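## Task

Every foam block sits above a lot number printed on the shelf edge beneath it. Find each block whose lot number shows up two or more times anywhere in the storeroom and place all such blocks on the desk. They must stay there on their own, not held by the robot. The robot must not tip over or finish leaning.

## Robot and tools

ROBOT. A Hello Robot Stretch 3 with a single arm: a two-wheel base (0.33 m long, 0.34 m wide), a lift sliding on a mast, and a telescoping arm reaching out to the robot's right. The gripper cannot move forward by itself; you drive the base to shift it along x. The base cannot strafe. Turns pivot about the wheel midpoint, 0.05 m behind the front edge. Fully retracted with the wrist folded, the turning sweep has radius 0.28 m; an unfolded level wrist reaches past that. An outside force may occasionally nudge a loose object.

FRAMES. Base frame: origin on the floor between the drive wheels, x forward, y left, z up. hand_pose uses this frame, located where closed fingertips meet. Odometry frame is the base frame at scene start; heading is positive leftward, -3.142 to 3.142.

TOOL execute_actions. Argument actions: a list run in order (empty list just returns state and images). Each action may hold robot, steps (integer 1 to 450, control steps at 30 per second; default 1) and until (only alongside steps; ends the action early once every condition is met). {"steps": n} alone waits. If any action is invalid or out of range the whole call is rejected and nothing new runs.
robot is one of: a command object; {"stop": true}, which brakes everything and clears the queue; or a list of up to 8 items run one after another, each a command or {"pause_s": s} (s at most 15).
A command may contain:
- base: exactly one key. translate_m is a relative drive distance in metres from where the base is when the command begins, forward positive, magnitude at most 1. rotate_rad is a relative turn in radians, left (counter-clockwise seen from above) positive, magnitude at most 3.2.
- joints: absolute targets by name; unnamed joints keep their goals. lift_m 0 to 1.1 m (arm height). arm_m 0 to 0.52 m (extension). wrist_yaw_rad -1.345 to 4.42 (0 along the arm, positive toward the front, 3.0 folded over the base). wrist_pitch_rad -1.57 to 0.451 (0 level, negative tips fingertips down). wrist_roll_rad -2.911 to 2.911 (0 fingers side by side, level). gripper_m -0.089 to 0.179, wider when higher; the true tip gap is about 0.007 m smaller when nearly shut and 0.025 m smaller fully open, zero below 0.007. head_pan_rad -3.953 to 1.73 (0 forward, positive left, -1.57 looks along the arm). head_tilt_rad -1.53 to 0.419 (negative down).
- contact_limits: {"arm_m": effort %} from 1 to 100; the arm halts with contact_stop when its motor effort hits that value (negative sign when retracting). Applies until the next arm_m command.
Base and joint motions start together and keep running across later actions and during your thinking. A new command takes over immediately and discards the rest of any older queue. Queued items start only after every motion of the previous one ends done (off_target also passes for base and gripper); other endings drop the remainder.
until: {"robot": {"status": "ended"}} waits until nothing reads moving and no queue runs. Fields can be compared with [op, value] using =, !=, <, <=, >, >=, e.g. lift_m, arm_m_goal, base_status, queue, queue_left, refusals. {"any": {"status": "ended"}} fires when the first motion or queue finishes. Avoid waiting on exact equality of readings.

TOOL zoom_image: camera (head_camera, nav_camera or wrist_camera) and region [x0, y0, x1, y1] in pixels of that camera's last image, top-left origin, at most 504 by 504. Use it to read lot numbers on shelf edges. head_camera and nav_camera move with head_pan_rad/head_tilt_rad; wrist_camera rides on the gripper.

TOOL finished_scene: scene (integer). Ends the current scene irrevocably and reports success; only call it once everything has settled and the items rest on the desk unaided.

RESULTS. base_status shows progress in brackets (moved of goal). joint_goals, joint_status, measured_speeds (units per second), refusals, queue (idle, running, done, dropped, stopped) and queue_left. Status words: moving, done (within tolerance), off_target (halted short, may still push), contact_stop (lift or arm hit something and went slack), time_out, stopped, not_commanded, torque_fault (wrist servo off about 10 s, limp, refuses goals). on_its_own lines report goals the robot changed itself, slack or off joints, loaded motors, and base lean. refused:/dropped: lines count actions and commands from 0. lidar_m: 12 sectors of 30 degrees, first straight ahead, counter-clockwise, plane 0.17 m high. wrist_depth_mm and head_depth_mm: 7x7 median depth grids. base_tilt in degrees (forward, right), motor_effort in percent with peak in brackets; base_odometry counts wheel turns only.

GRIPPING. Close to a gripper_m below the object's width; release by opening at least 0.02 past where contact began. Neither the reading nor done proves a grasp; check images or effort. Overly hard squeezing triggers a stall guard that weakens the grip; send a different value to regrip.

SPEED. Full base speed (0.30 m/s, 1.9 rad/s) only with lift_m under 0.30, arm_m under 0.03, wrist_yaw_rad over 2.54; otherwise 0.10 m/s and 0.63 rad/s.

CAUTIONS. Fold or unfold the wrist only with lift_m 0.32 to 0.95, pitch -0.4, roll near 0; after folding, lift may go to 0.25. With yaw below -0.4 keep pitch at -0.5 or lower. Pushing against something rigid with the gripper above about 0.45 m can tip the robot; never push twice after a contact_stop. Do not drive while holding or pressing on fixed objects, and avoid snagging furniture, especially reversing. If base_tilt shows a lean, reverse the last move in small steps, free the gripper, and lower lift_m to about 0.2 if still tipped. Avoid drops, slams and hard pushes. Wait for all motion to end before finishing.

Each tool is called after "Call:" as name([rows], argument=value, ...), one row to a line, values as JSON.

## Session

Call:
execute_actions(actions=[])

Scene clock: 0.00 s.
robot.base_odometry: x=+0.000 y=+0.000 heading=+0.000 (m, m, rad; robot's odometry frame)
robot.turned_by_wheels: +0.000 (rad since the last result)
robot.turned_by_imu: +0.000 (rad since the last result)
robot.base_tilt: forward=+0.8 right=+1.3 (deg)
robot.lidar_m: 1.75 1.27 1.35 0.74 0.62 0.61 0.69 1.11 3.08 1.52 1.27 1.66
robot.head_depth_mm: 1694 1672 1663 1668 1694 1707 1715 / 1782 1778 1797 1814 1826 1823 1860 / 1920 1948 1971 1956 1990 2007 2038 / 2003 2111 2118 2185 2167 2211 2171 / 2016 2299 1751 1775 1777 1777 1778 / 2016 1886 1872 1885 1868 1877 1861 / 1907 1721 1936 1893 1836 1870 1541
robot.base_status: not_commanded
robot.joint_positions: lift_m=+0.458 arm_m=+0.003 wrist_yaw_rad=+3.076 wrist_pitch_rad=-0.537 wrist_roll_rad=-0.009 gripper_m=+0.037 head_pan_rad=-0.020 head_tilt_rad=-0.002
robot.joint_goals: lift_m=+0.458 arm_m=+0.003 wrist_yaw_rad=+3.076 wrist_pitch_rad=-0.537 wrist_roll_rad=-0.009 gripper_m=+0.037 head_pan_rad=-0.020 head_tilt_rad=-0.002
robot.joint_status: lift_m=not_commanded arm_m=not_commanded wrist_yaw_rad=not_commanded wrist_pitch_rad=not_commanded wrist_roll_rad=not_commanded gripper_m=not_commanded head_pan_rad=not_commanded head_tilt_rad=not_commanded
robot.measured_speeds: translate_m=+0.000 rotate_rad=+0.000 lift_m=+0.000 arm_m=+0.000 wrist_yaw_rad=+0.000 wrist_pitch_rad=+0.000 wrist_roll_rad=+0.000 head_pan_rad=+0.000 head_tilt_rad=+0.000
robot: refusals=0 queue=idle queue_left=0
robot.motor_effort: left_wheel=+0 right_wheel=+0 lift_m=+23 arm_m=-1 wrist_yaw_rad=+0 wrist_pitch_rad=+4 wrist_roll_rad=+0 gripper_m=+0 head_pan_rad=+1 head_tilt_rad=+1 (%)
robot.hand_pose: x=-0.0076 y=+0.0597 z=+0.4452 quat_wxyz=(+0.210, +0.684, +0.166, +0.679) (m; robot's base frame)
robot.wrist_depth_mm: 498 554 795 - - - - / 520 608 868 - - - - / 552 664 980 - - - - / 583 717 924 946 990 - - / 620 741 - 800 816 843 847 / 624 655 - 681 711 702 720 / 575 584 - 618 589 610 623
pictures: head_camera (sideways: a quarter turn clockwise sets it upright), nav_camera (sideways: a quarter turn counterclockwise sets it upright), wrist_camera
camera_calibration (this result's frames):
head_camera: T_world_to_cam=[[-0.0154133, 0.0245587, -0.99958, 1.32655], [0.0687492, 0.997358, 0.023444, -0.0262448], [0.997515, -0.068359, -0.017061, -0.0256737], [0, 0, 0, 1]] pos_world=[0.0478607, -0.00815788, 1.32617]
nav_camera: T_world_to_cam=[[0.0251572, 0.00647534, 0.999663, -1.26118], [-0.0194501, -0.999787, 0.00696562, 0.0439845], [0.999494, -0.0196187, -0.0250259, -0.0217871], [0, 0, 0, 1]] pos_world=[0.0543595, 0.0517143, 1.25991]
wrist_camera: T_world_to_cam=[[0.996359, -0.0389664, 0.0758323, -0.0297896], [0.0356449, -0.617595, -0.785688, 0.430699], [0.0774491, 0.78553, -0.613958, 0.389681], [0, 0, 0, 1]] pos_world=[-0.0158515, -0.0412695, 0.579902]
Images, in order (width x height): head_camera 896x504, nav_camera 672x504, wrist_camera 644x364.

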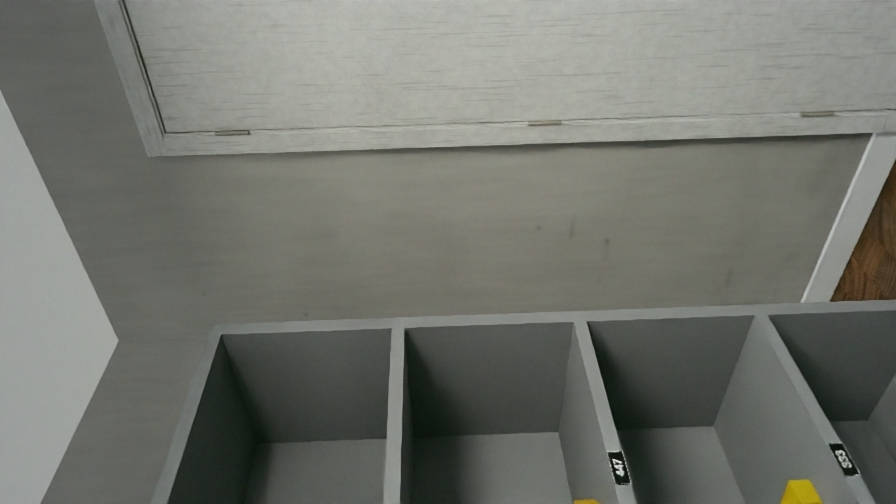

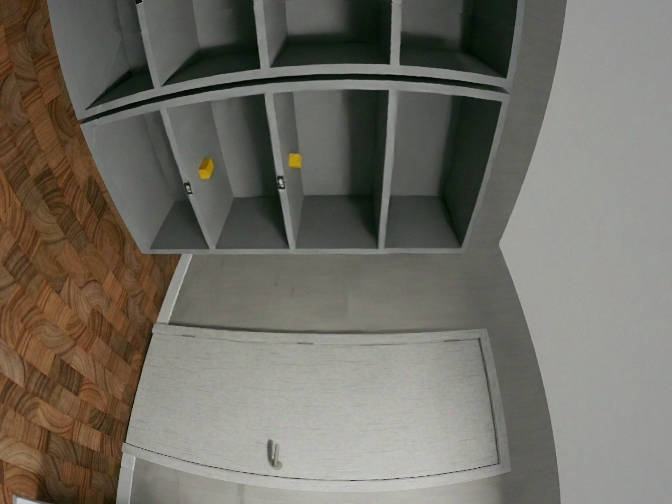

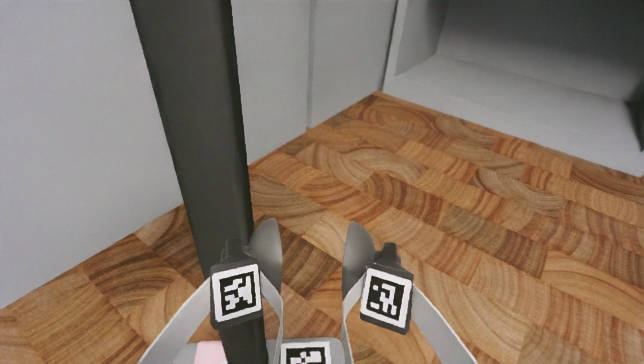

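Call:
zoom_image(camera="head_camera", region=[590, 430, 880, 504])

Call:
execute_actions([
  {"robot":{"joints":{"head_pan_rad":0.68,"head_tilt_rad":-0.45,"lift_m":0.28,"wrist_pitch_rad":-0.4}},"steps":450,"until":{"robot":{"status":"ended"}}},
])

Region (590, 430, 880, 504) of head_camera's 896x504 image, scaled by 1.738, with more detail than that image has; it fills the top 129 rows of this view, and the rest is white.

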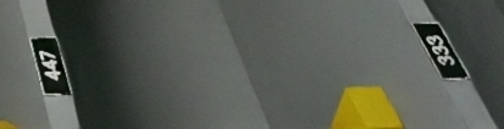

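Scene clock: 5.03 s.
robot.base_odometry: x=+0.000 y=+0.000 heading=+0.000 (m, m, rad; robot's odometry frame)
robot.turned_by_wheels: +0.000 (rad since the last result)
robot.turned_by_imu: -0.001 (rad since the last result)
robot.base_tilt: forward=+0.8 right=+1.3 (deg)
robot.lidar_m: 1.75 1.26 1.35 0.74 0.62 0.62 0.69 1.11 3.07 1.52 1.27 1.66
robot.head_depth_mm: 1574 1711 1866 1707 2047 1668 1386 / 1531 1675 1811 1765 2039 1685 1385 / 1117 1593 1314 1590 1830 1684 1380 / 1112 1262 1297 1526 1596 1643 1393 / 1435 1575 1631 1761 1914 1648 1399 / 1422 1517 1582 1724 1876 1613 1387 / 1385 1497 1359 1704 1833 1596 1394
robot.base_status: not_commanded
robot.joint_positions: lift_m=+0.280 arm_m=+0.003 wrist_yaw_rad=+3.076 wrist_pitch_rad=-0.424 wrist_roll_rad=-0.009 gripper_m=+0.037 head_pan_rad=+0.673 head_tilt_rad=-0.444
robot.joint_goals: lift_m=+0.280 arm_m=+0.003 wrist_yaw_rad=+3.076 wrist_pitch_rad=-0.400 wrist_roll_rad=-0.009 gripper_m=+0.037 head_pan_rad=+0.680 head_tilt_rad=-0.450
robot.joint_status: lift_m=done arm_m=not_commanded wrist_yaw_rad=not_commanded wrist_pitch_rad=done wrist_roll_rad=not_commanded gripper_m=not_commanded head_pan_rad=done head_tilt_rad=done
robot.measured_speeds: translate_m=+0.000 rotate_rad=+0.000 lift_m=+0.000 arm_m=+0.000 wrist_yaw_rad=+0.000 wrist_pitch_rad=+0.000 wrist_roll_rad=+0.000 head_pan_rad=+0.000 head_tilt_rad=+0.000
robot: refusals=0 queue=done queue_left=0
robot.motor_effort: left_wheel=+0(0) right_wheel=+0(0) lift_m=+18(23) arm_m=-1(0) wrist_yaw_rad=+0(1) wrist_pitch_rad=+9(8) wrist_roll_rad=+0(0) gripper_m=+0(0) head_pan_rad=+5(44) head_tilt_rad=-4(31) (%)
robot.hand_pose: x=-0.0066 y=+0.0754 z=+0.2915 quat_wxyz=(+0.171, +0.692, +0.127, +0.689) (m; robot's base frame)
robot.wrist_depth_mm: 495 546 788 996 - - - / 516 584 852 - - - - / 537 630 923 - - - - / 568 680 802 803 835 846 868 / 569 601 - 640 652 656 688 / 498 515 - 547 554 542 560 / 449 - - - 448 470 475
pictures: head_camera (sideways: a quarter turn clockwise sets it upright), nav_camera (sideways: a quarter turn counterclockwise sets it upright), wrist_camera
camera_calibration (this result's frames):
head_camera: T_world_to_cam=[[-0.360907, -0.256583, -0.896611, 1.19405], [-0.579639, 0.814873, 0.000126965, 0.00807346], [0.730592, 0.519757, -0.442819, 0.53011], [0, 0, 0, 1]] pos_world=[0.0483276, 0.0242656, 1.30534]
nav_camera: T_world_to_cam=[[0.347936, 0.286165, 0.892777, -1.12345], [0.625602, -0.780118, 0.00624203, 0.0409956], [0.698257, 0.556351, -0.450456, 0.533775], [0, 0, 0, 1]] pos_world=[-0.00747134, 0.0565061, 1.24317]
wrist_camera: T_world_to_cam=[[0.99579, -0.0475704, 0.078348, -0.0186246], [0.0417687, -0.525359, -0.849855, 0.331445], [0.0815888, 0.84955, -0.521161, 0.251031], [0, 0, 0, 1]] pos_world=[-0.0157792, -0.0400221, 0.413967]
Images, in order (width x height): head_camera 896x504, nav_camera 672x504, wrist_camera 644x364.

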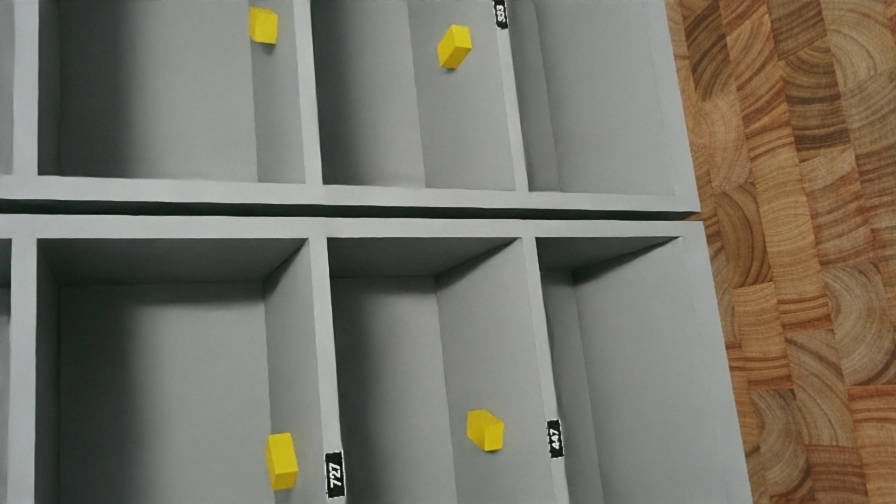

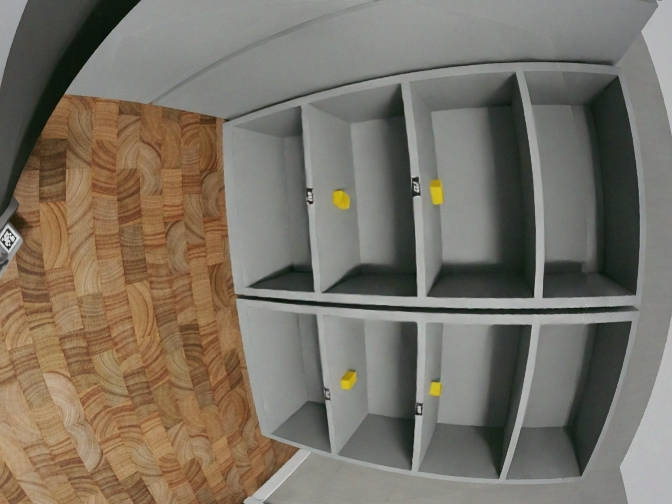

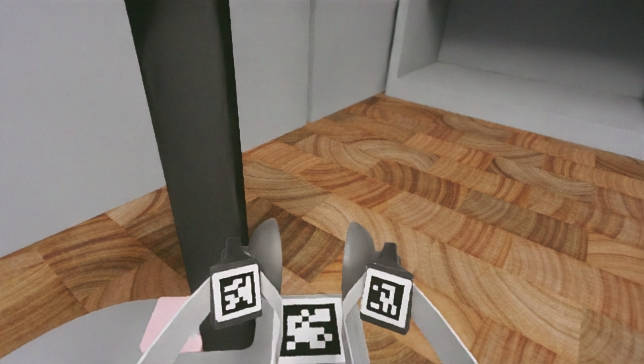

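Call:
zoom_image(camera="head_camera", region=[450, 390, 580, 480])

Call:
zoom_image(camera="head_camera", region=[225, 0, 325, 70])

Region (450, 390, 580, 480) of head_camera's 896x504 image, scaled by 3.877, with more detail than that image has; it fills the top 349 rows of this view, and the rest is white.

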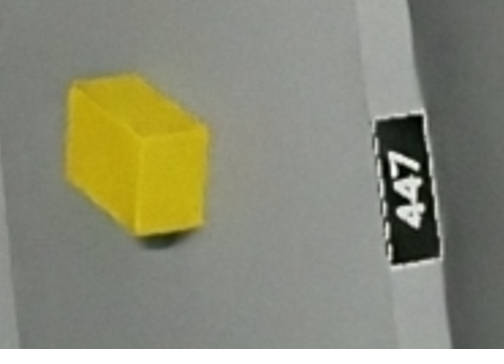

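Region (225, 0, 325, 70) of head_camera's 896x504 image, scaled by 5.040, with more detail than that image has; it fills the top 353 rows of this view, and the rest is white.

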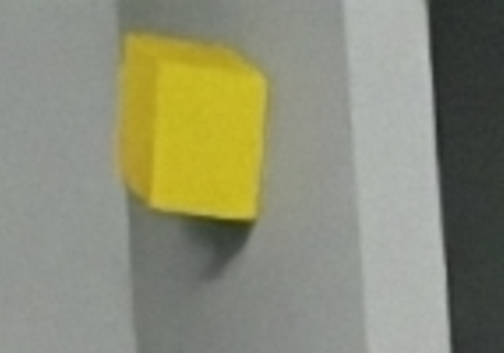

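Call:
execute_actions([
  {"robot":[{"base":{"rotate_rad":1.179},"joints":{"head_pan_rad":-1.65,"head_tilt_rad":-0.75}},{"base":{"translate_m":0.667}},{"base":{"rotate_rad":1.238}}],"steps":450,"until":{"robot":{"queue_left":["=",0],"rotate_rad":[">",0.95]}}},
  {"robot":{"joints":{"lift_m":0.6}},"steps":100,"until":{"robot":{"lift_m":[">",0.33]}}},
  {"robot":{"joints":{"wrist_yaw_rad":-0.32}},"steps":300,"until":{"robot":{"wrist_yaw_rad":["<",1.2]}}},
  {"robot":{"joints":{"wrist_pitch_rad":-0.25,"gripper_m":0.16,"arm_m":0.05}},"steps":300,"until":{"robot":{"lift_m":[">",0.59]}}},
  {"robot":{"joints":{"arm_m":0.38}},"steps":300,"until":{"robot":{"status":"ended"}}},
])

Scene clock: 54.97 s.
robot.base_odometry: x=+0.255 y=+0.616 heading=+2.417 (m, m, rad; robot's odometry frame)
robot.turned_by_wheels: +2.417 (rad since the last result)
robot.turned_by_imu: +2.455 (rad since the last result)
robot.base_tilt: forward=+0.8 right=+1.3 (deg)
robot.lidar_m: 0.40 0.41 0.57 1.57 2.54 1.75 1.89 0.84 0.79 1.05 0.56 0.41
robot.head_depth_mm: 922 742 1188 1123 1219 1296 1180 / 922 741 1227 1118 1391 1314 - / 924 738 1203 1148 999 1295 1169 / 896 741 1182 1186 1407 1299 1180 / 901 738 1172 1117 1000 1273 1191 / 891 738 1162 1111 973 1275 1178 / 886 734 1146 1121 969 1248 1183
robot.base_status: done (rotate_rad +1.2378 of +1.2380)
robot.joint_positions: lift_m=+0.600 arm_m=+0.380 wrist_yaw_rad=-0.318 wrist_pitch_rad=-0.275 wrist_roll_rad=-0.009 gripper_m=+0.160 head_pan_rad=-1.643 head_tilt_rad=-0.741
robot.joint_goals: lift_m=+0.600 arm_m=+0.380 wrist_yaw_rad=-0.320 wrist_pitch_rad=-0.250 wrist_roll_rad=-0.009 gripper_m=+0.160 head_pan_rad=-1.650 head_tilt_rad=-0.750
robot.joint_status: lift_m=done arm_m=done wrist_yaw_rad=done wrist_pitch_rad=done wrist_roll_rad=not_commanded gripper_m=done head_pan_rad=done head_tilt_rad=done
robot.measured_speeds: translate_m=+0.000 rotate_rad=+0.000 lift_m=+0.000 arm_m=+0.000 wrist_yaw_rad=+0.000 wrist_pitch_rad=+0.000 wrist_roll_rad=+0.000 head_pan_rad=+0.000 head_tilt_rad=+0.000
robot: refusals=0 queue=done queue_left=0
robot.motor_effort: left_wheel=-5(13) right_wheel=+5(15) lift_m=+26(25) arm_m=+2(3) wrist_yaw_rad=-1(3) wrist_pitch_rad=+9(11) wrist_roll_rad=+0(0) gripper_m=+0(83) head_pan_rad=-4(51) head_tilt_rad=-5(28) (%)
robot.hand_pose: x=-0.0966 y=-0.7527 z=+0.6458 quat_wxyz=(+0.680, -0.014, -0.704, -0.207) (m; robot's base frame)
robot.wrist_depth_mm: 332 356 382 418 459 490 411 / 348 375 407 438 491 517 416 / 369 393 429 472 527 550 419 / 384 419 461 502 533 531 426 / 370 387 386 396 409 422 407 / 304 301 304 256 321 - 333 / 231 249 244 223 262 258 276
pictures: head_camera (sideways: a quarter turn clockwise sets it upright), nav_camera (sideways: a quarter turn counterclockwise sets it upright), wrist_camera
camera_calibration (this result's frames):
head_camera: T_world_to_cam=[[0.0738444, 0.681803, -0.727799, 0.971309], [0.99211, -0.124365, -0.0158435, 0.0192745], [-0.101315, -0.720887, -0.685607, 0.851048], [0, 0, 0, 1]] pos_world=[-0.00462403, -0.0463345, 1.29071]
nav_camera: T_world_to_cam=[[-0.0432006, -0.690851, 0.721705, -0.89803], [-0.997694, 0.0676766, 0.00506219, 0.0524359], [-0.0523397, -0.719822, -0.692182, 0.852831], [0, 0, 0, 1]] pos_world=[0.0581566, -0.0100666, 1.23816]
wrist_camera: T_world_to_cam=[[-0.948682, 0.305905, 0.0801543, 0.0809446], [0.0493198, 0.393491, -0.918004, 0.93755], [-0.312362, -0.866941, -0.388385, -0.269238], [0, 0, 0, 1]] pos_world=[-0.053549, -0.627093, 0.749619]
Images, in order (width x height): head_camera 896x504, nav_camera 672x504, wrist_camera 644x364.

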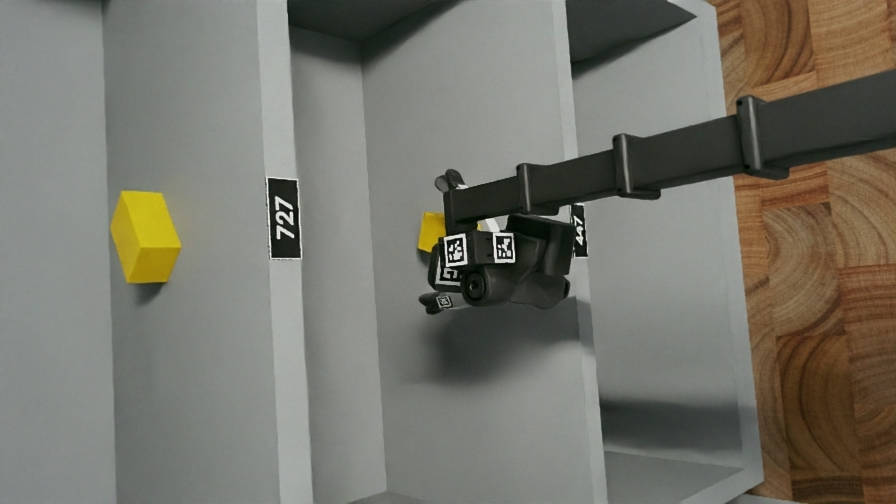

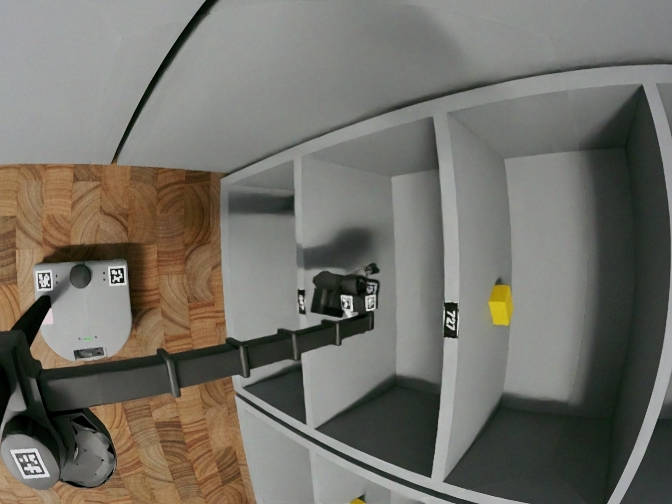

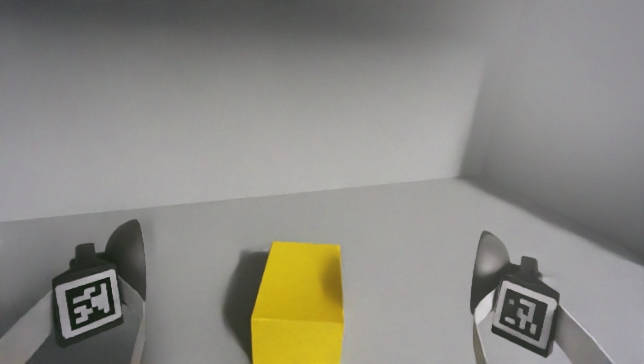

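Call:
execute_actions([
  {"robot":[{"base":{"translate_m":-0.018},"joints":{"lift_m":0.519,"arm_m":0.448,"gripper_m":0.13}},{"joints":{"gripper_m":0.015}}],"steps":450,"until":{"robot":{"status":"ended"}}},
])

Scene clock: 65.23 s.
robot.base_odometry: x=+0.268 y=+0.604 heading=+2.417 (m, m, rad; robot's odometry frame)
robot.turned_by_wheels: +0.000 (rad since the last result)
robot.turned_by_imu: -0.001 (rad since the last result)
robot.base_tilt: forward=+0.8 right=+1.3 (deg)
robot.lidar_m: 0.41 0.43 0.59 1.65 2.25 1.74 1.87 0.84 0.78 1.05 0.59 0.43
robot.head_depth_mm: 926 742 1154 1116 1175 1307 1192 / 921 742 1220 1118 1396 1307 1192 / 919 736 1211 1116 1004 1283 1184 / 899 739 1189 1180 1411 1303 1187 / 902 738 1178 1119 996 1276 1177 / 894 736 1149 1115 975 1279 1181 / 886 737 1145 1111 973 1254 1181
robot.base_status: done (translate_m -0.0180 of -0.0180)
robot.joint_positions: lift_m=+0.519 arm_m=+0.448 wrist_yaw_rad=-0.318 wrist_pitch_rad=-0.275 wrist_roll_rad=-0.009 gripper_m=+0.016 head_pan_rad=-1.643 head_tilt_rad=-0.741
robot.joint_goals: lift_m=+0.519 arm_m=+0.448 wrist_yaw_rad=-0.320 wrist_pitch_rad=-0.250 wrist_roll_rad=-0.009 gripper_m=+0.015 head_pan_rad=-1.650 head_tilt_rad=-0.750
robot.joint_status: lift_m=done arm_m=done wrist_yaw_rad=done wrist_pitch_rad=done wrist_roll_rad=not_commanded gripper_m=done head_pan_rad=done head_tilt_rad=done
robot.measured_speeds: translate_m=+0.000 rotate_rad=+0.000 lift_m=+0.000 arm_m=+0.000 wrist_yaw_rad=+0.000 wrist_pitch_rad=+0.000 wrist_roll_rad=+0.000 head_pan_rad=+0.000 head_tilt_rad=+0.000
robot: refusals=0 queue=done queue_left=0
robot.motor_effort: left_wheel=-4(9) right_wheel=+5(8) lift_m=+19(25) arm_m=+2(1) wrist_yaw_rad=-1(2) wrist_pitch_rad=+9(9) wrist_roll_rad=+0(0) gripper_m=-27(95) head_pan_rad=-3(3) head_tilt_rad=-5(5) (%)
robot.hand_pose: x=-0.0966 y=-0.8207 z=+0.5652 quat_wxyz=(+0.680, -0.014, -0.704, -0.207) (m; robot's base frame)
robot.wrist_depth_mm: 280 299 323 350 381 423 391 / 293 314 344 370 409 457 398 / 312 333 361 394 439 476 403 / 301 310 322 333 344 358 369 / 227 232 235 160 258 257 266 / 182 185 124 126 128 201 205 / 151 153 128 124 154 165 167
pictures: head_camera (sideways: a quarter turn clockwise sets it upright), nav_camera (sideways: a quarter turn counterclockwise sets it upright), wrist_camera
camera_calibration (this result's frames):
head_camera: T_world_to_cam=[[0.0738443, 0.681803, -0.7278, 0.971309], [0.99211, -0.124365, -0.0158435, 0.0192745], [-0.101315, -0.720887, -0.685607, 0.851048], [0, 0, 0, 1]] pos_world=[-0.00462403, -0.0463345, 1.29071]
nav_camera: T_world_to_cam=[[-0.0432006, -0.690851, 0.721705, -0.89803], [-0.997694, 0.0676765, 0.00506219, 0.0524359], [-0.0523397, -0.719823, -0.692182, 0.852831], [0, 0, 0, 1]] pos_world=[0.0581566, -0.0100666, 1.23816]
wrist_camera: T_world_to_cam=[[-0.948675, 0.305927, 0.0801548, 0.108216], [0.0493057, 0.393427, -0.918033, 0.890337], [-0.312386, -0.866963, -0.388318, -0.359535], [0, 0, 0, 1]] pos_world=[-0.0535506, -0.695092, 0.669071]
Images, in order (width x height): head_camera 896x504, nav_camera 672x504, wrist_camera 644x364.

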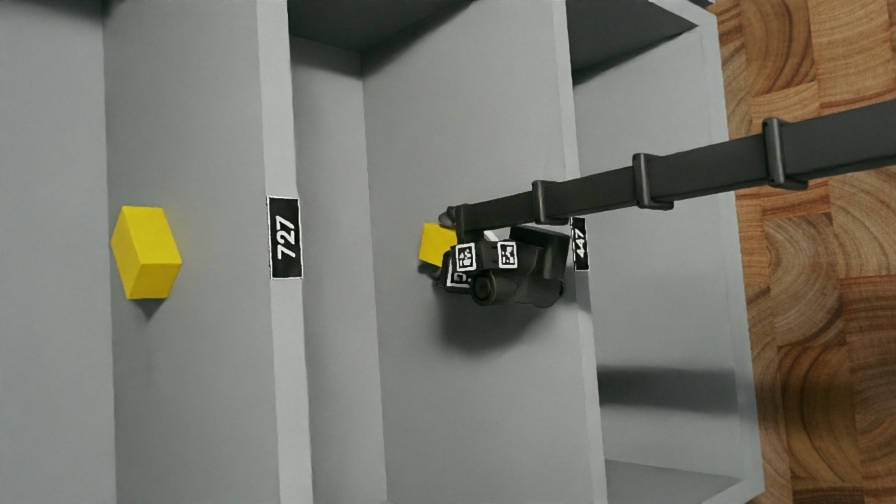

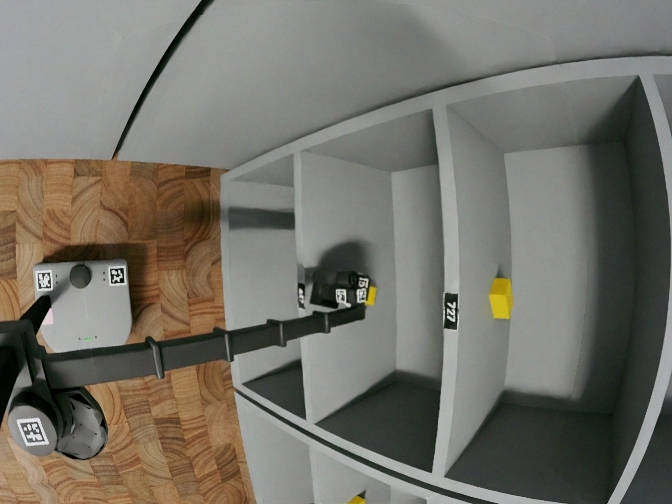

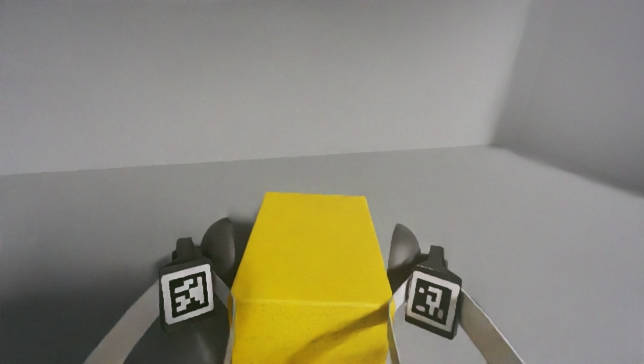

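Call:
execute_actions([
  {"robot":[{"joints":{"lift_m":0.543}},{"joints":{"arm_m":0.0,"wrist_yaw_rad":0.0}}],"steps":450,"until":{"robot":{"arm_m":["<",0.08]}}},
  {"robot":{"base":{"rotate_rad":-0.423},"joints":{"wrist_pitch_rad":-0.4,"wrist_yaw_rad":2.62,"lift_m":0.34,"head_pan_rad":-1.5,"head_tilt_rad":-0.7}},"steps":450,"until":{"robot":{"base_status":"done"}}},
  {"robot":{"base":{"translate_m":-0.974}},"steps":450,"until":{"robot":{"wrist_yaw_rad":[">",2.4]}}},
  {"robot":{"joints":{"lift_m":0.288}},"steps":450,"until":{"robot":{"base_status":"done"}}},
  {"robot":{"base":{"rotate_rad":-2.234}},"steps":450,"until":{"robot":{"rotate_rad":["<",-1.3]}}},
  {"robot":{"joints":{"lift_m":0.77}},"steps":100,"until":{"robot":{"lift_m":[">",0.34]}}},
  {"robot":{"joints":{"wrist_yaw_rad":0.0}},"steps":300,"until":{"robot":{"wrist_yaw_rad":["<",1.2]}}},
  {"robot":{"joints":{"wrist_pitch_rad":-0.25}},"steps":300,"until":{"robot":{"status":"ended"}}},
])

Scene clock: 111.27 s.
robot.base_odometry: x=+0.668 y=-0.284 heading=-0.240 (m, m, rad; robot's odometry frame)
robot.turned_by_wheels: -2.657 (rad since the last result)
robot.turned_by_imu: -2.706 (rad since the last result)
robot.base_tilt: forward=+0.9 right=+1.2 (deg)
robot.lidar_m: 1.00 1.14 1.40 1.04 1.37 1.31 1.34 1.77 3.31 0.80 0.82 0.97
robot.head_depth_mm: 2910 1568 1287 2018 1642 1384 - / 2725 1578 1127 970 1631 1389 - / 2160 1562 1124 877 758 1362 - / 1804 1575 1119 876 789 1352 1196 / 1522 1566 1123 871 1340 1373 1200 / 1343 1414 1132 932 1596 1380 1200 / 1174 1282 1119 972 1593 1379 1203
robot.base_status: done (rotate_rad -2.2338 of -2.2340)
robot.joint_positions: lift_m=+0.770 arm_m=+0.003 wrist_yaw_rad=+0.003 wrist_pitch_rad=-0.279 wrist_roll_rad=-0.009 gripper_m=+0.019 head_pan_rad=-1.507 head_tilt_rad=-0.704
robot.joint_goals: lift_m=+0.770 arm_m=+0.000 wrist_yaw_rad=+0.000 wrist_pitch_rad=-0.250 wrist_roll_rad=-0.009 gripper_m=+0.018 head_pan_rad=-1.500 head_tilt_rad=-0.700
robot.joint_status: lift_m=done arm_m=done wrist_yaw_rad=done wrist_pitch_rad=done wrist_roll_rad=not_commanded gripper_m=done head_pan_rad=done head_tilt_rad=done
robot.measured_speeds: translate_m=+0.000 rotate_rad=+0.000 lift_m=+0.000 arm_m=+0.000 wrist_yaw_rad=+0.000 wrist_pitch_rad=+0.000 wrist_roll_rad=+0.000 head_pan_rad=+0.000 head_tilt_rad=+0.000
robot: refusals=0 queue=done queue_left=0
robot.motor_effort: left_wheel=+4(14) right_wheel=-6(16) lift_m=+26(29) arm_m=-3(2) wrist_yaw_rad=-2(6) wrist_pitch_rad=+11(13) wrist_roll_rad=+0(0) gripper_m=-19(21) head_pan_rad=+4(22) head_tilt_rad=+2(8) (%)
robot.hand_pose: x=-0.0208 y=-0.3877 z=+0.8148 quat_wxyz=(+0.704, +0.100, -0.697, -0.097) (m; robot's base frame)
robot.wrist_depth_mm: 752 927 - - - - - / 770 960 - - - - - / 673 706 738 792 926 - - / 774 491 483 498 608 - - / 848 - 394 168 - - - / 884 - 124 127 129 - - / 893 - 125 122 - - -
pictures: head_camera (sideways: a quarter turn clockwise sets it upright), nav_camera (sideways: a quarter turn counterclockwise sets it upright), wrist_camera
camera_calibration (this result's frames):
head_camera: T_world_to_cam=[[-0.0179644, 0.65807, -0.752742, 1.00438], [0.999838, 0.0113988, -0.0138962, 0.0166929], [-0.000564306, -0.75287, -0.658169, 0.814744], [0, 0, 0, 1]] pos_world=[0.0018126, -0.0477445, 1.29251]
nav_camera: T_world_to_cam=[[0.0495694, -0.663081, 0.746904, -0.931438], [-0.997625, -0.0686802, 0.0052364, 0.0522085], [0.0478254, -0.74539, -0.664911, 0.816749], [0, 0, 0, 1]] pos_world=[0.0591939, -0.00523684, 1.23849]
wrist_camera: T_world_to_cam=[[-0.996739, -0.00956915, 0.0801236, -0.0955928], [-0.0774419, 0.392444, -0.91651, 0.941161], [-0.0226738, -0.919726, -0.391906, 0.124923], [0, 0, 0, 1]] pos_world=[-0.0195632, -0.255374, 0.919201]
Images, in order (width x height): head_camera 896x504, nav_camera 672x504, wrist_camera 644x364.

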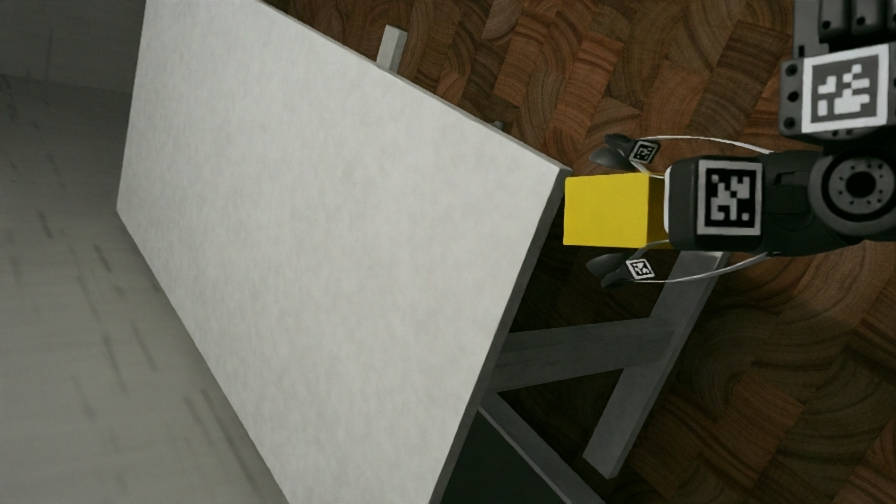

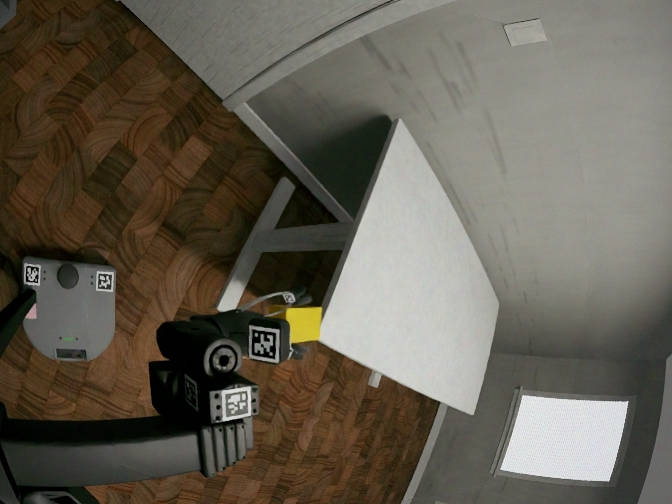

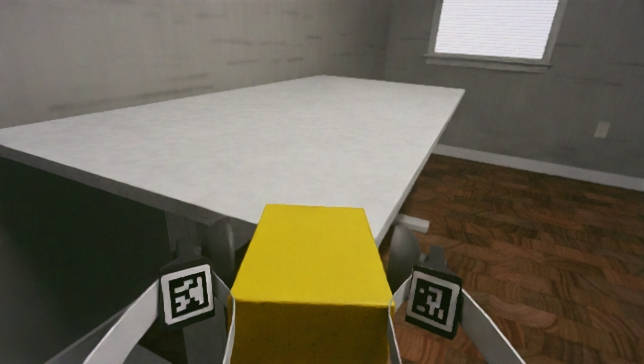

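Call:
execute_actions([
  {"robot":{"base":{"rotate_rad":0.1},"joints":{"arm_m":0.47,"lift_m":0.755}},"steps":450,"until":{"robot":{"arm_m":[">",0.4]}}},
  {"robot":{"joints":{"lift_m":0.722}},"steps":450,"until":{"robot":{"status":"ended"}}},
])

Scene clock: 122.13 s.
robot.base_odometry: x=+0.668 y=-0.284 heading=-0.140 (m, m, rad; robot's odometry frame)
robot.turned_by_wheels: +0.100 (rad since the last result)
robot.turned_by_imu: +0.101 (rad since the last result)
robot.base_tilt: forward=+0.8 right=+1.3 (deg)
robot.lidar_m: 1.03 1.14 1.04 1.05 1.34 1.31 1.38 1.97 1.93 0.80 1.02 0.97
robot.head_depth_mm: 2604 1587 1116 1390 1690 - - / 2106 1577 1166 877 1510 1381 1196 / 1756 1576 1230 825 1566 1348 1199 / 1514 1565 1169 851 1592 1352 1206 / 1328 1416 1122 931 1320 1390 1194 / 1180 1315 1128 965 1642 1390 1199 / 1071 1169 1127 1408 1535 1385 1196
robot.base_status: done (rotate_rad +0.0998 of +0.1000)
robot.joint_positions: lift_m=+0.722 arm_m=+0.470 wrist_yaw_rad=+0.002 wrist_pitch_rad=-0.278 wrist_roll_rad=-0.009 gripper_m=+0.019 head_pan_rad=-1.507 head_tilt_rad=-0.704
robot.joint_goals: lift_m=+0.722 arm_m=+0.470 wrist_yaw_rad=+0.000 wrist_pitch_rad=-0.250 wrist_roll_rad=-0.009 gripper_m=+0.018 head_pan_rad=-1.500 head_tilt_rad=-0.700
robot.joint_status: lift_m=done arm_m=done wrist_yaw_rad=done wrist_pitch_rad=done wrist_roll_rad=not_commanded gripper_m=done head_pan_rad=done head_tilt_rad=done
robot.measured_speeds: translate_m=+0.000 rotate_rad=+0.000 lift_m=+0.000 arm_m=+0.000 wrist_yaw_rad=+0.000 wrist_pitch_rad=+0.000 wrist_roll_rad=+0.000 head_pan_rad=+0.000 head_tilt_rad=+0.000
robot: refusals=0 queue=done queue_left=0
robot.motor_effort: left_wheel=-6(5) right_wheel=+6(5) lift_m=+18(27) arm_m=+2(2) wrist_yaw_rad=-1(3) wrist_pitch_rad=+11(11) wrist_roll_rad=+0(0) gripper_m=-19(19) head_pan_rad=+4(4) head_tilt_rad=+2(2) (%)
robot.hand_pose: x=-0.0211 y=-0.8544 z=+0.7674 quat_wxyz=(+0.704, +0.099, -0.697, -0.097) (m; robot's base frame)
robot.wrist_depth_mm: 492 596 789 - - - - / 509 618 810 - - - - / 491 527 546 578 617 646 701 / 335 346 357 372 382 400 412 / 254 260 264 167 287 287 295 / 204 207 124 127 129 225 229 / 170 171 125 122 171 185 187
pictures: head_camera (sideways: a quarter turn clockwise sets it upright), nav_camera (sideways: a quarter turn counterclockwise sets it upright), wrist_camera
camera_calibration (this result's frames):
head_camera: T_world_to_cam=[[-0.0179643, 0.65807, -0.752742, 1.00438], [0.999838, 0.0113987, -0.0138962, 0.0166929], [-0.000564391, -0.75287, -0.658169, 0.814744], [0, 0, 0, 1]] pos_world=[0.0018126, -0.0477445, 1.29251]
nav_camera: T_world_to_cam=[[0.0495693, -0.663081, 0.746905, -0.931438], [-0.997625, -0.0686801, 0.0052364, 0.0522085], [0.0478253, -0.74539, -0.664911, 0.816749], [0, 0, 0, 1]] pos_world=[0.0591939, -0.00523686, 1.23849]
wrist_camera: T_world_to_cam=[[-0.996751, -0.00819807, 0.0801265, -0.095408], [-0.076915, 0.392156, -0.916678, 1.0807], [-0.0239071, -0.919862, -0.391512, -0.323374], [0, 0, 0, 1]] pos_world=[-0.0197073, -0.722042, 0.871689]
Images, in order (width x height): head_camera 896x504, nav_camera 672x504, wrist_camera 644x364.

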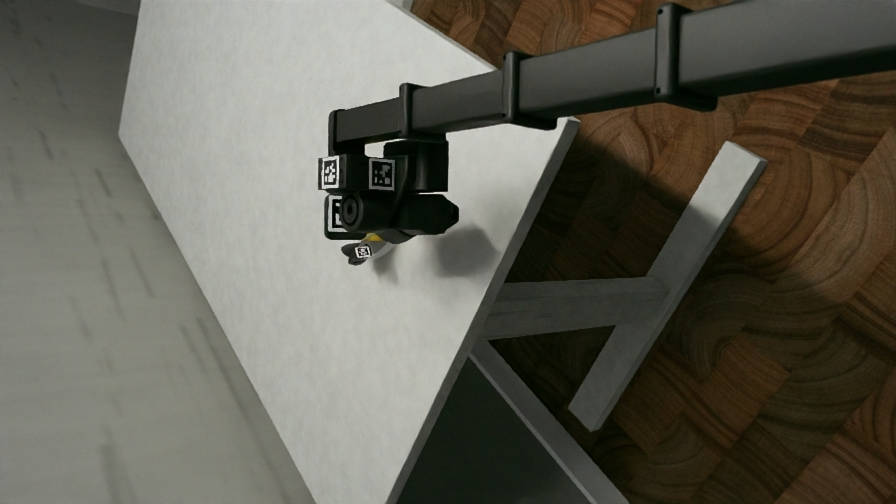

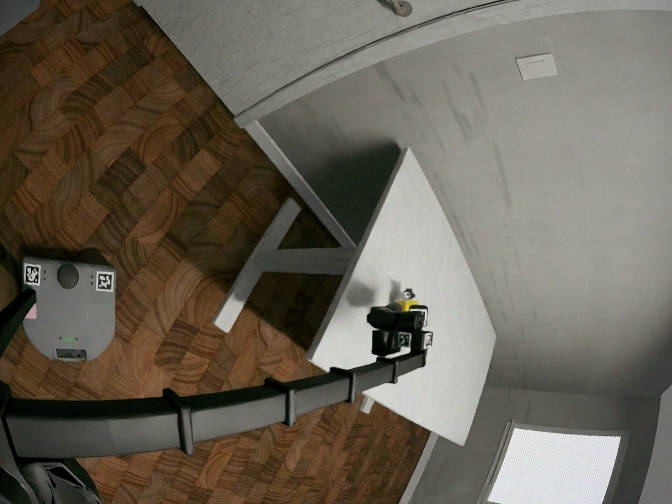

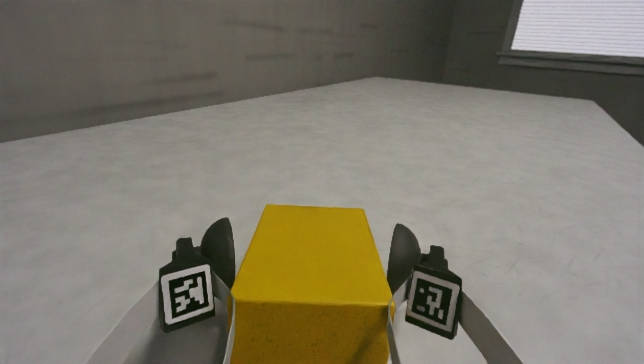

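Call:
execute_actions([
  {"robot":[{"joints":{"lift_m":0.710}},{"joints":{"gripper_m":0.12}},{"joints":{"arm_m":0.08,"lift_m":1.045}}],"steps":450,"until":{"robot":{"arm_m":["<",0.36],"lift_m":[">",0.77]}}},
  {"robot":{"base":{"rotate_rad":1.305},"joints":{"head_pan_rad":-2.6,"head_tilt_rad":-0.6}},"steps":200,"until":{"robot":{"base_status":"done"}}},
])

Call:
execute_actions([
  {"robot":[{"base":{"translate_m":0.453},"joints":{"wrist_yaw_rad":-0.38,"gripper_m":0.16,"head_pan_rad":-1.5,"head_tilt_rad":-0.45}},{"base":{"rotate_rad":1.052}},{"joints":{"arm_m":0.40}}],"steps":450,"until":{"robot":{"status":"ended"}}},
])

Scene clock: 138.20 s.
robot.base_odometry: x=+0.668 y=-0.284 heading=+1.165 (m, m, rad; robot's odometry frame)
robot.turned_by_wheels: +1.305 (rad since the last result)
robot.turned_by_imu: +1.327 (rad since the last result)
robot.base_tilt: forward=+0.8 right=+1.3 (deg)
robot.lidar_m: 1.04 1.47 1.31 1.31 1.56 3.32 1.37 0.80 0.97 0.98 1.13 1.21
robot.head_depth_mm: 1557 1750 - - - - 1257 / 1393 1541 - - - 1362 1228 / 1252 1391 - - - 1368 1255 / 1149 1236 - - - 1416 1247 / 1057 1135 - - - 1475 1264 / 982 1047 - - 1529 1469 1265 / 912 - - - 1334 1407 1251
robot.base_status: done (rotate_rad +1.3048 of +1.3050)
robot.joint_positions: lift_m=+1.045 arm_m=+0.080 wrist_yaw_rad=+0.001 wrist_pitch_rad=-0.275 wrist_roll_rad=-0.009 gripper_m=+0.120 head_pan_rad=-2.593 head_tilt_rad=-0.606
robot.joint_goals: lift_m=+1.045 arm_m=+0.080 wrist_yaw_rad=+0.000 wrist_pitch_rad=-0.250 wrist_roll_rad=-0.009 gripper_m=+0.120 head_pan_rad=-2.600 head_tilt_rad=-0.600
robot.joint_status: lift_m=done arm_m=done wrist_yaw_rad=done wrist_pitch_rad=done wrist_roll_rad=not_commanded gripper_m=done head_pan_rad=done head_tilt_rad=done
robot.measured_speeds: translate_m=+0.000 rotate_rad=+0.000 lift_m=+0.000 arm_m=+0.000 wrist_yaw_rad=+0.000 wrist_pitch_rad=+0.000 wrist_roll_rad=+0.000 head_pan_rad=+0.000 head_tilt_rad=+0.000
robot: refusals=0 queue=done queue_left=0
robot.motor_effort: left_wheel=-5(10) right_wheel=+5(12) lift_m=+25(28) arm_m=-3(3) wrist_yaw_rad=+0(2) wrist_pitch_rad=+9(11) wrist_roll_rad=+0(0) gripper_m=+0(80) head_pan_rad=-2(50) head_tilt_rad=+2(14) (%)
robot.hand_pose: x=-0.0213 y=-0.4654 z=+1.0908 quat_wxyz=(+0.704, +0.098, -0.697, -0.096) (m; robot's base frame)
robot.wrist_depth_mm: 860 758 694 636 593 552 518 / 912 817 738 671 617 577 540 / 990 892 780 716 664 612 572 / - 965 838 760 693 639 599 / - - 896 810 743 680 649 / - - 975 871 805 715 683 / - - - 942 856 799 723
pictures: head_camera (sideways: a quarter turn clockwise sets it upright), nav_camera (sideways: a quarter turn counterclockwise sets it upright), wrist_camera
camera_calibration (this result's frames):
head_camera: T_world_to_cam=[[0.508314, 0.282216, -0.813616, 1.08052], [0.474754, -0.880076, -0.0086613, 0.0130821], [-0.718488, -0.381865, -0.581338, 0.719178], [0, 0, 0, 1]] pos_world=[-0.0387328, -0.0187972, 1.29733]
nav_camera: T_world_to_cam=[[-0.49849, -0.312799, 0.808495, -1.00838], [-0.524903, 0.851143, 0.0056617, 0.0487704], [-0.689916, -0.421559, -0.588476, 0.721819], [0, 0, 0, 1]] pos_world=[0.0209274, -0.0526407, 1.23977]
wrist_camera: T_world_to_cam=[[-0.996757, -0.00715181, 0.0801488, -0.117853], [-0.0766109, 0.388998, -0.918047, 1.22459], [-0.024612, -0.921211, -0.388285, 0.156976], [0, 0, 0, 1]] pos_world=[-0.0197897, -0.332599, 1.19463]
Images, in order (width x height): head_camera 896x504, nav_camera 672x504, wrist_camera 644x364.

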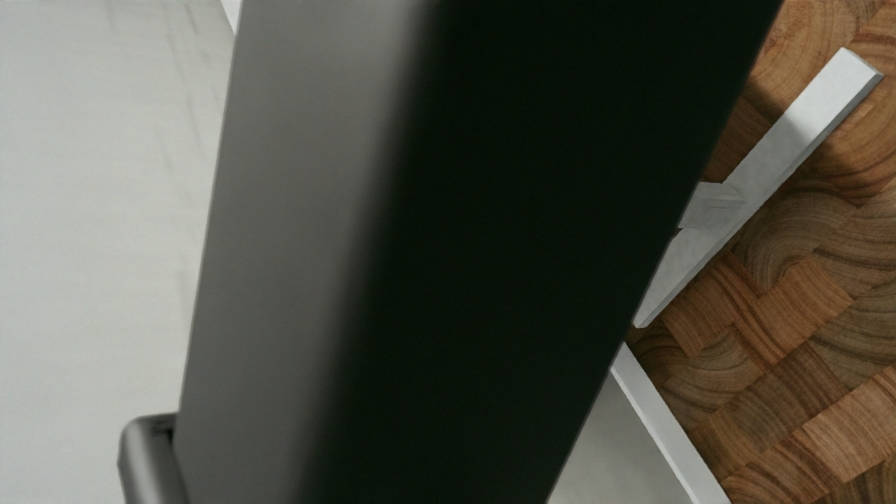

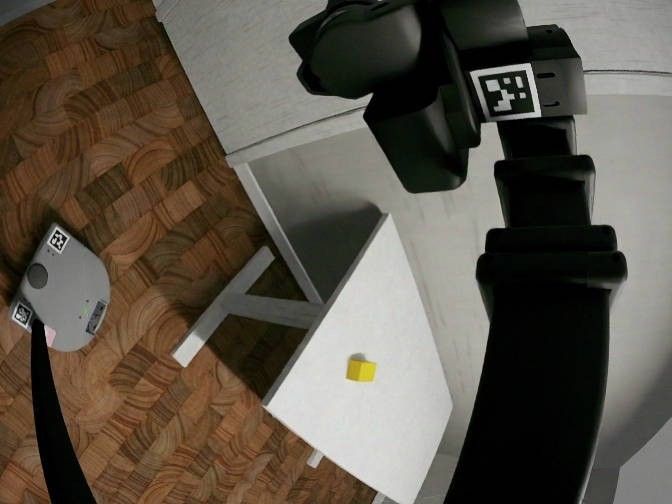

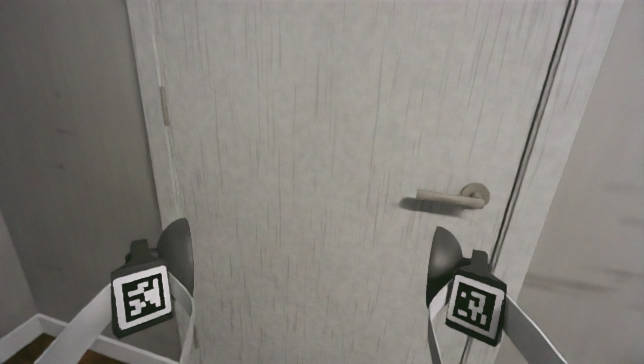

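Scene clock: 149.93 s.
robot.base_odometry: x=+0.847 y=+0.132 heading=+2.216 (m, m, rad; robot's odometry frame)
robot.turned_by_wheels: +1.052 (rad since the last result)
robot.turned_by_imu: +1.068 (rad since the last result)
robot.base_tilt: forward=+0.9 right=+1.3 (deg)
robot.lidar_m: 1.16 1.17 1.40 2.66 1.23 1.24 1.12 1.12 0.89 1.02 0.59 1.23
robot.head_depth_mm: 906 953 1006 725 1238 975 1219 / 890 948 906 686 1233 948 1225 / 879 920 - 690 1205 959 1196 / 865 933 985 691 1198 978 869 / 848 916 976 694 1179 981 869 / 833 901 959 693 1159 987 851 / 826 877 925 697 751 782 799
robot.base_status: done (rotate_rad +1.0518 of +1.0520)
robot.joint_positions: lift_m=+1.045 arm_m=+0.400 wrist_yaw_rad=-0.378 wrist_pitch_rad=-0.275 wrist_roll_rad=-0.009 gripper_m=+0.160 head_pan_rad=-1.507 head_tilt_rad=-0.458
robot.joint_goals: lift_m=+1.045 arm_m=+0.400 wrist_yaw_rad=-0.380 wrist_pitch_rad=-0.250 wrist_roll_rad=-0.009 gripper_m=+0.160 head_pan_rad=-1.500 head_tilt_rad=-0.450
robot.joint_status: lift_m=done arm_m=done wrist_yaw_rad=done wrist_pitch_rad=done wrist_roll_rad=not_commanded gripper_m=done head_pan_rad=done head_tilt_rad=done
robot.measured_speeds: translate_m=+0.000 rotate_rad=+0.000 lift_m=+0.000 arm_m=+0.000 wrist_yaw_rad=+0.000 wrist_pitch_rad=+0.000 wrist_roll_rad=+0.000 head_pan_rad=+0.000 head_tilt_rad=+0.000
robot: refusals=0 queue=done queue_left=0
robot.motor_effort: left_wheel=-5(8) right_wheel=+6(12) lift_m=+26(26) arm_m=+2(2) wrist_yaw_rad=-2(2) wrist_pitch_rad=+9(9) wrist_roll_rad=+0(0) gripper_m=+0(82) head_pan_rad=+3(51) head_tilt_rad=+3(19) (%)
robot.hand_pose: x=-0.1101 y=-0.7678 z=+1.0908 quat_wxyz=(+0.673, -0.035, -0.703, -0.227) (m; robot's base frame)
robot.wrist_depth_mm: 301 334 380 445 540 473 389 / 311 349 401 478 562 491 399 / 324 365 424 506 596 501 409 / 336 384 442 499 535 503 420 / 340 363 366 375 385 398 401 / 286 285 287 230 302 - 315 / 218 234 229 189 247 242 259
pictures: head_camera (sideways: a quarter turn clockwise sets it upright), nav_camera (sideways: a quarter turn counterclockwise sets it upright), wrist_camera
camera_calibration (this result's frames):
head_camera: T_world_to_cam=[[-0.00479483, 0.455096, -0.89043, 1.18382], [0.999956, 0.0093133, -0.000624615, -0.000583639], [0.00800858, -0.890394, -0.455121, 0.550525], [0, 0, 0, 1]] pos_world=[0.00185088, -0.0485599, 1.30466]
nav_camera: T_world_to_cam=[[0.0364756, -0.461325, 0.886481, -1.11333], [-0.997735, -0.0669765, 0.00619878, 0.0509544], [0.0565137, -0.8847, -0.462723, 0.553651], [0, 0, 0, 1]] pos_world=[0.0601596, -0.020381, 1.24282]
wrist_camera: T_world_to_cam=[[-0.928617, 0.36228, 0.0801491, 0.0825336], [0.0728032, 0.389718, -0.918052, 1.35244], [-0.363828, -0.846683, -0.388274, -0.103942], [0, 0, 0, 1]] pos_world=[-0.0596365, -0.644975, 1.19463]
Images, in order (width x height): head_camera 896x504, nav_camera 672x504, wrist_camera 644x364.

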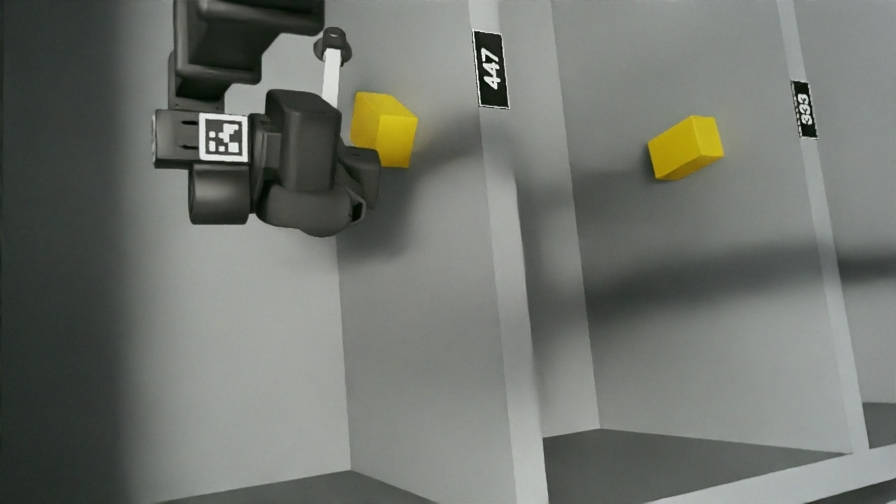

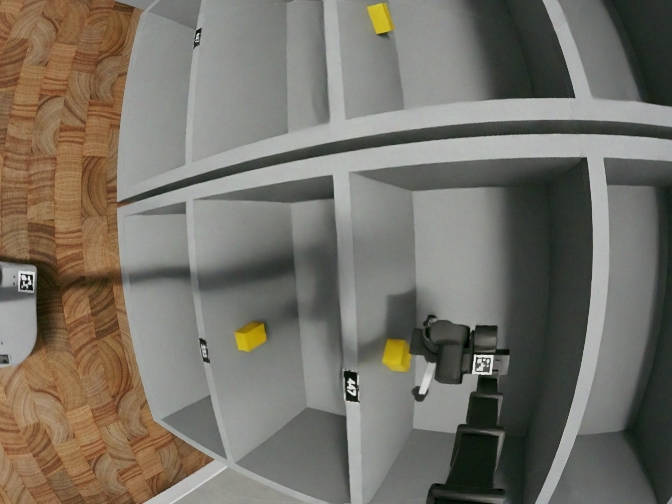

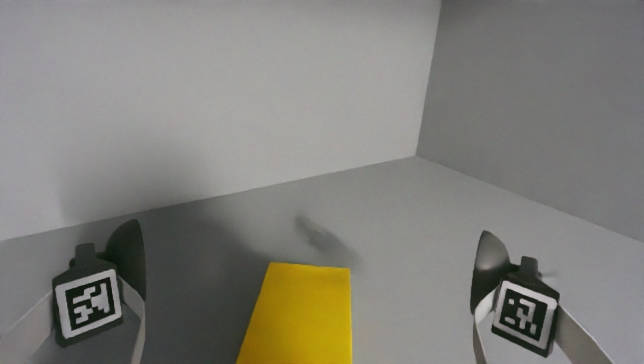

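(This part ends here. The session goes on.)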